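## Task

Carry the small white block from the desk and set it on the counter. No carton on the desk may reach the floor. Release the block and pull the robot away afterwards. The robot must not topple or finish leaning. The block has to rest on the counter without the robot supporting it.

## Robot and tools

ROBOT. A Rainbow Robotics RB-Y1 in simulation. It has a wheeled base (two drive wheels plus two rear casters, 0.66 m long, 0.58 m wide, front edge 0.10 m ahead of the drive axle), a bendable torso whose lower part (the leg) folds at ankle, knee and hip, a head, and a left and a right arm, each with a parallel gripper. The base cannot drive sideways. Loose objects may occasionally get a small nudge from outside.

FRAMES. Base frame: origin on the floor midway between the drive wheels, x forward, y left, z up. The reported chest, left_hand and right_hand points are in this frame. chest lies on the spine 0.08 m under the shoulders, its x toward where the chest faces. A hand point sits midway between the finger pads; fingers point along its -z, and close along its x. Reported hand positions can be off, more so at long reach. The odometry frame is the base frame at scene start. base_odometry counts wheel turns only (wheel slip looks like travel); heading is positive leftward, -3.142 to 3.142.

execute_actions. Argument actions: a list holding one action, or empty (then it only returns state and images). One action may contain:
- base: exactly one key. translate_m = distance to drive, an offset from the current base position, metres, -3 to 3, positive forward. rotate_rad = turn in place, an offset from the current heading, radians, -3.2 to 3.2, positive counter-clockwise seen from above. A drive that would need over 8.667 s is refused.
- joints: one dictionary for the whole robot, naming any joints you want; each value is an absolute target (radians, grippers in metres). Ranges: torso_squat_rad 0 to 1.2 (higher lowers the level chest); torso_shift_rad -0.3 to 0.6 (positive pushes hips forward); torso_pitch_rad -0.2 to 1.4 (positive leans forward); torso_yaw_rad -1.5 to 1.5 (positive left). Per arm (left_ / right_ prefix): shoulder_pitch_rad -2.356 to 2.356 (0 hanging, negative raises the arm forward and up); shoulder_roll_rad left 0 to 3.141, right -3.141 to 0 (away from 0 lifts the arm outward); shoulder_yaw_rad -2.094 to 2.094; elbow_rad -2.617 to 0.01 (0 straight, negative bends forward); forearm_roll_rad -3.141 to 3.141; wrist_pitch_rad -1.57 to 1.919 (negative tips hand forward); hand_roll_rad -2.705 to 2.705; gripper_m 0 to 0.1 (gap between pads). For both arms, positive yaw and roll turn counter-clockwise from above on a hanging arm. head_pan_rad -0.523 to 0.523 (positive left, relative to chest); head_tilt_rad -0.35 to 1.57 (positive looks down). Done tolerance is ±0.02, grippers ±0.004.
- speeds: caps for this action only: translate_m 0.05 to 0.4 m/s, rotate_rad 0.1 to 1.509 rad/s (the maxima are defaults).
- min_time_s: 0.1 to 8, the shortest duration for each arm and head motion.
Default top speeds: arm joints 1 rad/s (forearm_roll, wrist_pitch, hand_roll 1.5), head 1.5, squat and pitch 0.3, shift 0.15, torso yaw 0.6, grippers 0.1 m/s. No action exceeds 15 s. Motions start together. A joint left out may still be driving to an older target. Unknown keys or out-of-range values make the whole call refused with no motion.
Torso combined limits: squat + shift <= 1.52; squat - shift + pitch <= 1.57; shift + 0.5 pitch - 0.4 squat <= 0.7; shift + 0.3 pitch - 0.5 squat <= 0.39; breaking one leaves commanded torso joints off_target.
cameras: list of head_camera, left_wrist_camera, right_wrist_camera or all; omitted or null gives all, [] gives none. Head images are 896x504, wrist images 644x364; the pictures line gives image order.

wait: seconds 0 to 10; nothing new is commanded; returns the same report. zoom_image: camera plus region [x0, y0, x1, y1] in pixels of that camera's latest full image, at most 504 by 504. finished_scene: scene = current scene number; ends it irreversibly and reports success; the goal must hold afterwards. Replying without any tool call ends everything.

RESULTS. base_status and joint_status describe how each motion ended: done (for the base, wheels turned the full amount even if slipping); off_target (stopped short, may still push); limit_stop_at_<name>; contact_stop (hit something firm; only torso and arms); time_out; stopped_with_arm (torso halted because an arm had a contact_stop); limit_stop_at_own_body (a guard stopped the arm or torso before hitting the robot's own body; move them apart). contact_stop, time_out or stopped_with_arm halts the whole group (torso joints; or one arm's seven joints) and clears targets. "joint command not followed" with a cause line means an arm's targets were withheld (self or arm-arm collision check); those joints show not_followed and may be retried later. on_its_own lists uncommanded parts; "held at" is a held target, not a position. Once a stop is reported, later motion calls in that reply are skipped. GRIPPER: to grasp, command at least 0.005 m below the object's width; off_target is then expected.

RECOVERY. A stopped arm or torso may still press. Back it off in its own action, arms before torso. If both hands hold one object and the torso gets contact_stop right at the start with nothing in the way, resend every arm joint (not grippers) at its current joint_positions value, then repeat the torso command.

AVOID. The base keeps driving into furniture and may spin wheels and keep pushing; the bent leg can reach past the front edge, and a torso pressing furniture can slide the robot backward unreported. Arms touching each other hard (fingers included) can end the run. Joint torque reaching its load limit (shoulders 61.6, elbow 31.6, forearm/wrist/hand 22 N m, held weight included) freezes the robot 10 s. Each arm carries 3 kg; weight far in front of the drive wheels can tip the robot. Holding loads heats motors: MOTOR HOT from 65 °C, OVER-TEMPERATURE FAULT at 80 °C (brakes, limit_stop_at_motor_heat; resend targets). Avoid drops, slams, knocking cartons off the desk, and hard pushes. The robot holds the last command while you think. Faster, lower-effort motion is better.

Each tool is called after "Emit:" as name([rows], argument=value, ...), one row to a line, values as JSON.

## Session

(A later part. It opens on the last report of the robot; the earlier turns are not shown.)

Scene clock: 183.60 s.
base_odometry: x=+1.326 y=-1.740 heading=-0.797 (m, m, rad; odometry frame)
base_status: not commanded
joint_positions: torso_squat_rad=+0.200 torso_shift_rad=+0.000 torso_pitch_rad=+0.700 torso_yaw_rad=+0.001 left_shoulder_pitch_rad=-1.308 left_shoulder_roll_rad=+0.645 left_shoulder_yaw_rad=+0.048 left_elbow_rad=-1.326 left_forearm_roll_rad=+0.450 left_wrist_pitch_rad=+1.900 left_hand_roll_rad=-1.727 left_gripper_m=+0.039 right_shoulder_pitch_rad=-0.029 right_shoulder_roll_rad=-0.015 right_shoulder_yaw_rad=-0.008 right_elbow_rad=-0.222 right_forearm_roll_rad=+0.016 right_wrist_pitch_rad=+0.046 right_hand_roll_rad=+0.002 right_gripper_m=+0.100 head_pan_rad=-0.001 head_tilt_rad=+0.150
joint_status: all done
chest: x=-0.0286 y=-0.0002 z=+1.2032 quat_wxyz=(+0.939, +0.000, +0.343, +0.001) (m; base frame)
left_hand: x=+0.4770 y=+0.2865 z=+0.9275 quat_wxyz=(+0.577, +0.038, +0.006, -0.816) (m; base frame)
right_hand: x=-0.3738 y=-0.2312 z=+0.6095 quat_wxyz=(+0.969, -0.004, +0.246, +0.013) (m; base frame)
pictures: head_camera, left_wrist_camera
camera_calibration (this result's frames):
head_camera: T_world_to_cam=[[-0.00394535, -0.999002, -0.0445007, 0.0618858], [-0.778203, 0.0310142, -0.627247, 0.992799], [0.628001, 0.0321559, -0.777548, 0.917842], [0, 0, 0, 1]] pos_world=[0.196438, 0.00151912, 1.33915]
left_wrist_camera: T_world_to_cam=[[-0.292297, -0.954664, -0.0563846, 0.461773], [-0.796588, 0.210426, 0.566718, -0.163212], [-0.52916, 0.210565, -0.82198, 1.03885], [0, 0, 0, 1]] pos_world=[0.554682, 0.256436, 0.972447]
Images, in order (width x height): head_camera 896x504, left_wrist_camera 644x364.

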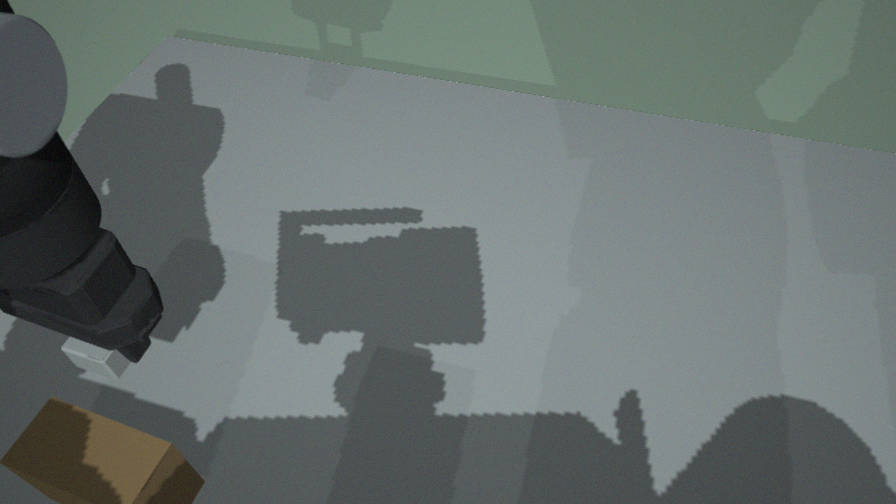

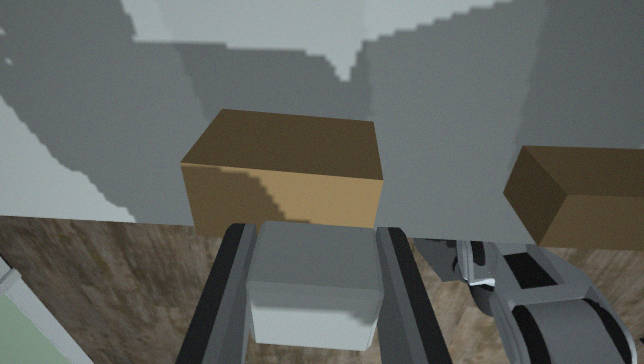

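Emit:
execute_actions([
  {"base": {"translate_m": -0.55}},
], cameras=[])

Emit:
execute_actions([
  {"base": {"rotate_rad": 2.6}, "joints": {"head_tilt_rad": -0.3}},
], cameras=["head_camera"])

Scene clock: 190.67 s.
base_odometry: x=+0.941 y=-1.347 heading=-0.796 (m, m, rad; odometry frame)
base_status: done
joint_positions: torso_squat_rad=+0.200 torso_shift_rad=+0.000 torso_pitch_rad=+0.700 torso_yaw_rad=+0.001 left_shoulder_pitch_rad=-1.308 left_shoulder_roll_rad=+0.645 left_shoulder_yaw_rad=+0.048 left_elbow_rad=-1.326 left_forearm_roll_rad=+0.450 left_wrist_pitch_rad=+1.900 left_hand_roll_rad=-1.727 left_gripper_m=+0.039 right_shoulder_pitch_rad=-0.029 right_shoulder_roll_rad=-0.015 right_shoulder_yaw_rad=-0.008 right_elbow_rad=-0.222 right_forearm_roll_rad=+0.016 right_wrist_pitch_rad=+0.046 right_hand_roll_rad=+0.002 right_gripper_m=+0.100 head_pan_rad=-0.001 head_tilt_rad=+0.150
joint_status: not commanded
chest: x=-0.0287 y=-0.0002 z=+1.2032 quat_wxyz=(+0.939, +0.000, +0.343, +0.001) (m; base frame)
left_hand: x=+0.4770 y=+0.2865 z=+0.9276 quat_wxyz=(+0.577, +0.038, +0.006, -0.816) (m; base frame)
right_hand: x=-0.3738 y=-0.2312 z=+0.6094 quat_wxyz=(+0.969, -0.004, +0.246, +0.013) (m; base frame)
pictures: none
No camera images: the call's "cameras" was empty. Leave "cameras" out to get every camera's image.

Scene clock: 195.57 s.
base_odometry: x=+0.941 y=-1.347 heading=+1.804 (m, m, rad; odometry frame)
base_status: done
joint_positions: torso_squat_rad=+0.200 torso_shift_rad=+0.000 torso_pitch_rad=+0.700 torso_yaw_rad=+0.001 left_shoulder_pitch_rad=-1.308 left_shoulder_roll_rad=+0.645 left_shoulder_yaw_rad=+0.048 left_elbow_rad=-1.326 left_forearm_roll_rad=+0.450 left_wrist_pitch_rad=+1.900 left_hand_roll_rad=-1.727 left_gripper_m=+0.039 right_shoulder_pitch_rad=-0.029 right_shoulder_roll_rad=-0.015 right_shoulder_yaw_rad=-0.008 right_elbow_rad=-0.222 right_forearm_roll_rad=+0.016 right_wrist_pitch_rad=+0.046 right_hand_roll_rad=+0.002 right_gripper_m=+0.100 head_pan_rad=-0.001 head_tilt_rad=-0.300
joint_status: all done
chest: x=-0.0287 y=-0.0002 z=+1.2032 quat_wxyz=(+0.939, +0.000, +0.343, +0.001) (m; base frame)
left_hand: x=+0.4770 y=+0.2865 z=+0.9276 quat_wxyz=(+0.577, +0.038, +0.006, -0.816) (m; base frame)
right_hand: x=-0.3738 y=-0.2312 z=+0.6094 quat_wxyz=(+0.969, -0.004, +0.246, +0.013) (m; base frame)
pictures: head_camera
camera_calibration (this result's frames):
head_camera: T_world_to_cam=[[0.0156692, -0.998994, -0.0420152, 0.0562566], [-0.427741, 0.031284, -0.90336, 1.32231], [0.903765, 0.0321266, -0.426821, 0.414976], [0, 0, 0, 1]] pos_world=[0.189686, 0.00150108, 1.37401]
Images, in order (width x height): head_camera 896x504.

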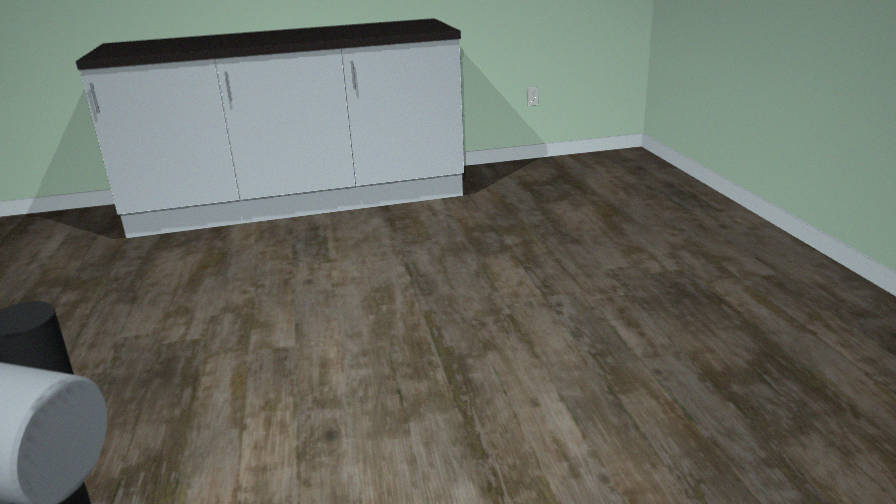

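Emit:
execute_actions([
  {"base": {"rotate_rad": 0.24}, "joints": {"torso_pitch_rad": 0.55}},
], cameras=[])

Emit:
execute_actions([
  {"base": {"translate_m": 3.0}, "joints": {"head_tilt_rad": -0.1}},
], cameras=["head_camera"])

Scene clock: 205.13 s.
base_odometry: x=+0.941 y=-1.347 heading=+2.043 (m, m, rad; odometry frame)
base_status: done
joint_positions: torso_squat_rad=+0.200 torso_shift_rad=+0.000 torso_pitch_rad=+0.550 torso_yaw_rad=+0.001 left_shoulder_pitch_rad=-1.308 left_shoulder_roll_rad=+0.645 left_shoulder_yaw_rad=+0.048 left_elbow_rad=-1.326 left_forearm_roll_rad=+0.450 left_wrist_pitch_rad=+1.900 left_hand_roll_rad=-1.727 left_gripper_m=+0.039 right_shoulder_pitch_rad=-0.029 right_shoulder_roll_rad=-0.015 right_shoulder_yaw_rad=-0.008 right_elbow_rad=-0.222 right_forearm_roll_rad=+0.016 right_wrist_pitch_rad=+0.046 right_hand_roll_rad=+0.002 right_gripper_m=+0.100 head_pan_rad=-0.001 head_tilt_rad=-0.300
joint_status: all done
chest: x=-0.0663 y=-0.0002 z=+1.2304 quat_wxyz=(+0.962, +0.000, +0.271, +0.001) (m; base frame)
left_hand: x=+0.4749 y=+0.2865 z=+1.0335 quat_wxyz=(+0.575, +0.099, -0.037, -0.811) (m; base frame)
right_hand: x=-0.3188 y=-0.2312 z=+0.5917 quat_wxyz=(+0.985, -0.005, +0.173, +0.013) (m; base frame)
pictures: none
No camera images: the call's "cameras" was empty. Leave "cameras" out to get every camera's image.

Scene clock: 214.17 s.
base_odometry: x=-0.424 y=+1.325 heading=+2.043 (m, m, rad; odometry frame)
base_status: done
joint_positions: torso_squat_rad=+0.200 torso_shift_rad=+0.000 torso_pitch_rad=+0.550 torso_yaw_rad=+0.001 left_shoulder_pitch_rad=-1.308 left_shoulder_roll_rad=+0.645 left_shoulder_yaw_rad=+0.048 left_elbow_rad=-1.326 left_forearm_roll_rad=+0.450 left_wrist_pitch_rad=+1.900 left_hand_roll_rad=-1.727 left_gripper_m=+0.039 right_shoulder_pitch_rad=-0.029 right_shoulder_roll_rad=-0.015 right_shoulder_yaw_rad=-0.008 right_elbow_rad=-0.222 right_forearm_roll_rad=+0.016 right_wrist_pitch_rad=+0.046 right_hand_roll_rad=+0.002 right_gripper_m=+0.100 head_pan_rad=-0.001 head_tilt_rad=-0.100
joint_status: all done
chest: x=-0.0662 y=-0.0002 z=+1.2304 quat_wxyz=(+0.962, +0.000, +0.272, +0.001) (m; base frame)
left_hand: x=+0.4750 y=+0.2865 z=+1.0334 quat_wxyz=(+0.575, +0.099, -0.037, -0.811) (m; base frame)
right_hand: x=-0.3187 y=-0.2312 z=+0.5917 quat_wxyz=(+0.985, -0.005, +0.173, +0.013) (m; base frame)
pictures: head_camera
camera_calibration (this result's frames):
head_camera: T_world_to_cam=[[0.0135824, -0.998997, -0.0426575, 0.0601808], [-0.472359, 0.0311905, -0.880854, 1.31071], [0.881302, 0.0321137, -0.471462, 0.552637], [0, 0, 0, 1]] pos_world=[0.131268, 0.00149156, 1.41766]
Images, in order (width x height): head_camera 896x504.

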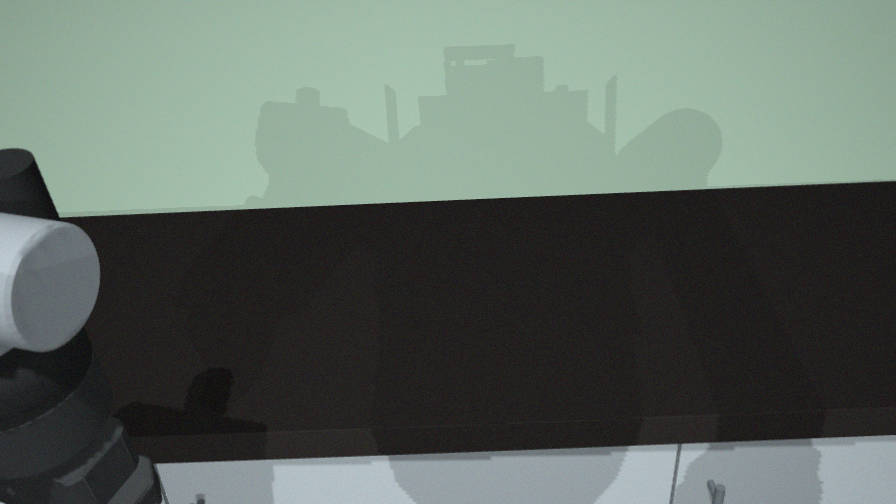

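Emit:
execute_actions([
  {"base": {"translate_m": 0.37}, "joints": {"head_tilt_rad": 0.15}},
], cameras=["head_camera", "left_wrist_camera"])

Scene clock: 220.97 s.
base_odometry: x=-0.592 y=+1.654 heading=+2.044 (m, m, rad; odometry frame)
base_status: done
joint_positions: torso_squat_rad=+0.200 torso_shift_rad=+0.000 torso_pitch_rad=+0.550 torso_yaw_rad=+0.001 left_shoulder_pitch_rad=-1.308 left_shoulder_roll_rad=+0.645 left_shoulder_yaw_rad=+0.048 left_elbow_rad=-1.326 left_forearm_roll_rad=+0.450 left_wrist_pitch_rad=+1.900 left_hand_roll_rad=-1.727 left_gripper_m=+0.039 right_shoulder_pitch_rad=-0.029 right_shoulder_roll_rad=-0.015 right_shoulder_yaw_rad=-0.008 right_elbow_rad=-0.222 right_forearm_roll_rad=+0.016 right_wrist_pitch_rad=+0.046 right_hand_roll_rad=+0.002 right_gripper_m=+0.100 head_pan_rad=-0.001 head_tilt_rad=+0.150
joint_status: all done
chest: x=-0.0662 y=-0.0002 z=+1.2303 quat_wxyz=(+0.962, +0.000, +0.272, +0.001) (m; base frame)
left_hand: x=+0.4750 y=+0.2865 z=+1.0334 quat_wxyz=(+0.575, +0.099, -0.037, -0.811) (m; base frame)
right_hand: x=-0.3187 y=-0.2312 z=+0.5916 quat_wxyz=(+0.985, -0.005, +0.173, +0.013) (m; base frame)
pictures: head_camera, left_wrist_camera
camera_calibration (this result's frames):
head_camera: T_world_to_cam=[[0.00270503, -0.999002, -0.044593, 0.0634902], [-0.675661, 0.0310486, -0.736558, 1.12183], [0.737207, 0.0321222, -0.674903, 0.843494], [0, 0, 0, 1]] pos_world=[0.135977, 0.00150063, 1.3984]
left_wrist_camera: T_world_to_cam=[[-0.280651, -0.954643, -0.0994534, 0.506063], [-0.872372, 0.210501, 0.441199, -0.0591382], [-0.400253, 0.210583, -0.891881, 1.1358], [0, 0, 0, 1]] pos_world=[0.545042, 0.256379, 1.08942]
Images, in order (width x height): head_camera 896x504, left_wrist_camera 644x364.

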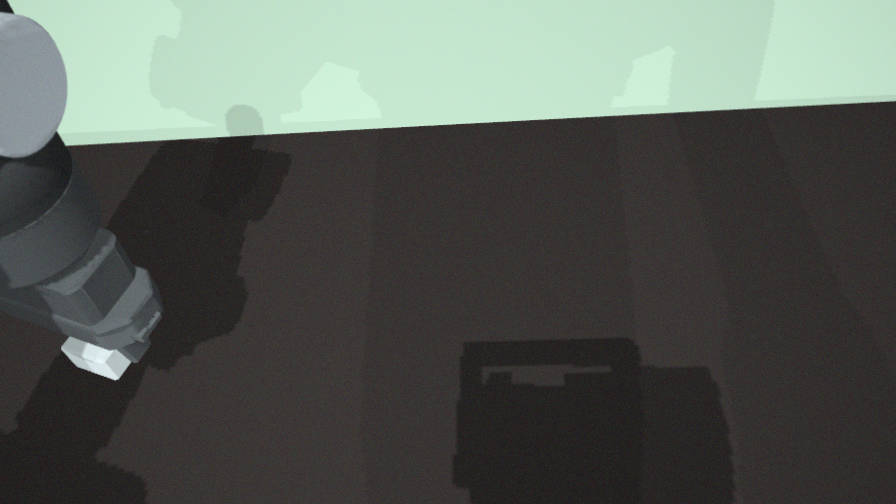

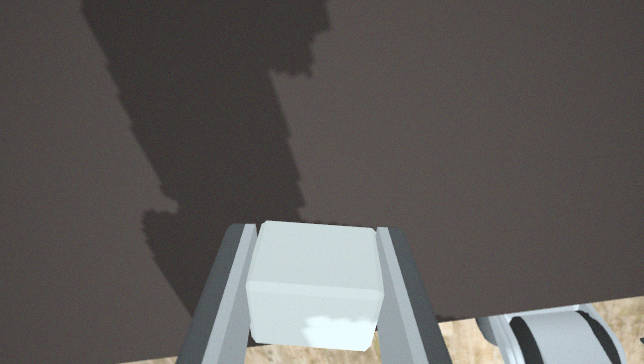

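Emit:
execute_actions([
  {"joints": {"torso_pitch_rad": 0.7}},
], cameras=[])

Scene clock: 227.60 s.
base_odometry: x=-0.592 y=+1.654 heading=+2.044 (m, m, rad; odometry frame)
base_status: not commanded
joint_positions: torso_squat_rad=+0.201 torso_shift_rad=-0.002 torso_pitch_rad=+0.683 torso_yaw_rad=+0.002 left_shoulder_pitch_rad=-1.314 left_shoulder_roll_rad=+0.648 left_shoulder_yaw_rad=+0.050 left_elbow_rad=-1.329 left_forearm_roll_rad=+0.450 left_wrist_pitch_rad=+1.900 left_hand_roll_rad=-1.727 left_gripper_m=+0.040 right_shoulder_pitch_rad=-0.029 right_shoulder_roll_rad=-0.015 right_shoulder_yaw_rad=-0.008 right_elbow_rad=-0.222 right_forearm_roll_rad=+0.016 right_wrist_pitch_rad=+0.046 right_hand_roll_rad=+0.002 right_gripper_m=+0.100 head_pan_rad=-0.001 head_tilt_rad=+0.150
joint_status: torso_pitch_rad contact_stop (moved +0.133 of +0.150)
chest: x=-0.0344 y=-0.0005 z=+1.2065 quat_wxyz=(+0.942, +0.001, +0.335, +0.001) (m; base frame)
left_hand: x=+0.4783 y=+0.2868 z=+0.9437 quat_wxyz=(+0.577, +0.049, -0.001, -0.815) (m; base frame)
right_hand: x=-0.3691 y=-0.2310 z=+0.6066 quat_wxyz=(+0.971, -0.004, +0.237, +0.014) (m; base frame)
pictures: none
No camera images: the call's "cameras" was empty. Leave "cameras" out to get every camera's image.

The torso stopped on contact, so the block is down on the counter. Next I'll release it, lift the hand and back away.

Emit:
execute_actions([
  {"joints": {"left_gripper_m": 0.1}},
], cameras=[])

Emit:
execute_actions([
  {"joints": {"torso_pitch_rad": 0.5}},
], cameras=[])

Emit:
execute_actions([
  {"base": {"translate_m": -0.5}, "joints": {"head_tilt_rad": 0.3}},
], cameras=["head_camera"])

Scene clock: 233.00 s.
base_odometry: x=-0.592 y=+1.654 heading=+2.044 (m, m, rad; odometry frame)
base_status: not commanded
joint_positions: torso_squat_rad=+0.201 torso_shift_rad=-0.002 torso_pitch_rad=+0.682 torso_yaw_rad=+0.002 left_shoulder_pitch_rad=-1.315 left_shoulder_roll_rad=+0.649 left_shoulder_yaw_rad=+0.051 left_elbow_rad=-1.329 left_forearm_roll_rad=+0.450 left_wrist_pitch_rad=+1.900 left_hand_roll_rad=-1.727 left_gripper_m=+0.099 right_shoulder_pitch_rad=-0.029 right_shoulder_roll_rad=-0.015 right_shoulder_yaw_rad=-0.008 right_elbow_rad=-0.222 right_forearm_roll_rad=+0.016 right_wrist_pitch_rad=+0.046 right_hand_roll_rad=+0.002 right_gripper_m=+0.100 head_pan_rad=-0.001 head_tilt_rad=+0.150
joint_status: all done
chest: x=-0.0346 y=-0.0005 z=+1.2066 quat_wxyz=(+0.942, +0.001, +0.335, +0.001) (m; base frame)
left_hand: x=+0.4790 y=+0.2876 z=+0.9452 quat_wxyz=(+0.577, +0.051, -0.002, -0.815) (m; base frame)
right_hand: x=-0.3690 y=-0.2310 z=+0.6066 quat_wxyz=(+0.971, -0.004, +0.237, +0.014) (m; base frame)
pictures: none
No camera images: the call's "cameras" was empty. Leave "cameras" out to get every camera's image.

Scene clock: 234.40 s.
base_odometry: x=-0.592 y=+1.654 heading=+2.044 (m, m, rad; odometry frame)
base_status: not commanded
joint_positions: torso_squat_rad=+0.201 torso_shift_rad=-0.002 torso_pitch_rad=+0.500 torso_yaw_rad=+0.002 left_shoulder_pitch_rad=-1.308 left_shoulder_roll_rad=+0.645 left_shoulder_yaw_rad=+0.048 left_elbow_rad=-1.326 left_forearm_roll_rad=+0.450 left_wrist_pitch_rad=+1.900 left_hand_roll_rad=-1.727 left_gripper_m=+0.100 right_shoulder_pitch_rad=-0.029 right_shoulder_roll_rad=-0.015 right_shoulder_yaw_rad=-0.008 right_elbow_rad=-0.222 right_forearm_roll_rad=+0.016 right_wrist_pitch_rad=+0.046 right_hand_roll_rad=+0.002 right_gripper_m=+0.100 head_pan_rad=-0.001 head_tilt_rad=+0.150
joint_status: all done
chest: x=-0.0808 y=-0.0004 z=+1.2380 quat_wxyz=(+0.969, +0.000, +0.247, +0.001) (m; base frame)
left_hand: x=+0.4695 y=+0.2869 z=+1.0689 quat_wxyz=(+0.575, +0.120, -0.051, -0.808) (m; base frame)
right_hand: x=-0.3009 y=-0.2311 z=+0.5874 quat_wxyz=(+0.989, -0.005, +0.148, +0.013) (m; base frame)
pictures: none
No camera images: the call's "cameras" was empty. Leave "cameras" out to get every camera's image.

Scene clock: 237.53 s.
base_odometry: x=-0.365 y=+1.209 heading=+2.045 (m, m, rad; odometry frame)
base_status: done
joint_positions: torso_squat_rad=+0.201 torso_shift_rad=-0.002 torso_pitch_rad=+0.500 torso_yaw_rad=+0.002 left_shoulder_pitch_rad=-1.308 left_shoulder_roll_rad=+0.645 left_shoulder_yaw_rad=+0.048 left_elbow_rad=-1.326 left_forearm_roll_rad=+0.450 left_wrist_pitch_rad=+1.900 left_hand_roll_rad=-1.727 left_gripper_m=+0.100 right_shoulder_pitch_rad=-0.029 right_shoulder_roll_rad=-0.015 right_shoulder_yaw_rad=-0.008 right_elbow_rad=-0.222 right_forearm_roll_rad=+0.016 right_wrist_pitch_rad=+0.046 right_hand_roll_rad=+0.002 right_gripper_m=+0.100 head_pan_rad=-0.001 head_tilt_rad=+0.300
joint_status: all done
chest: x=-0.0808 y=-0.0003 z=+1.2381 quat_wxyz=(+0.969, +0.000, +0.247, +0.001) (m; base frame)
left_hand: x=+0.4695 y=+0.2870 z=+1.0687 quat_wxyz=(+0.575, +0.120, -0.051, -0.808) (m; base frame)
right_hand: x=-0.3008 y=-0.2311 z=+0.5874 quat_wxyz=(+0.989, -0.005, +0.148, +0.013) (m; base frame)
pictures: head_camera
camera_calibration (this result's frames):
head_camera: T_world_to_cam=[[-0.0011058, -0.998988, -0.0449552, 0.064778], [-0.745708, 0.0307762, -0.665562, 1.01936], [0.666272, 0.0327875, -0.744988, 0.970264], [0, 0, 0, 1]] pos_world=[0.11376, 0.00152783, 1.4042]
Images, in order (width x height): head_camera 896x504.

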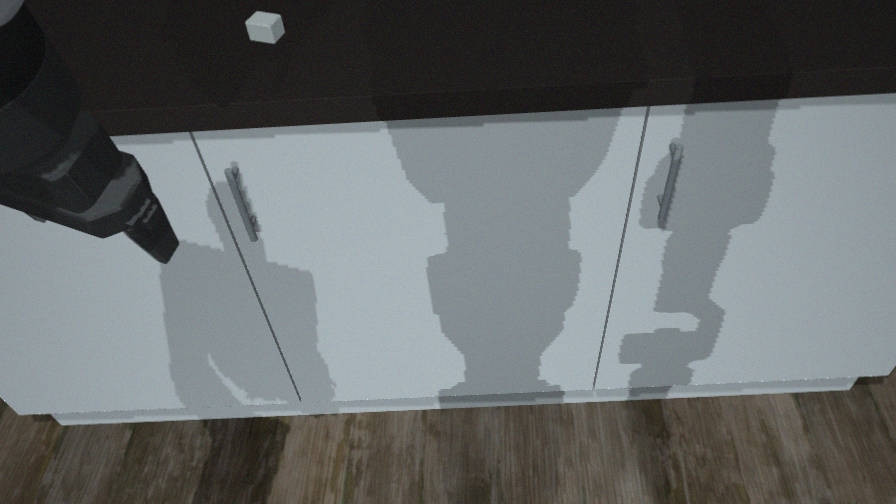

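The white block is sitting on the counter and the robot is clear of it, so I'm ending scene 2.

Emit:
finished_scene(scene=2)

The scene is finished: the task was done.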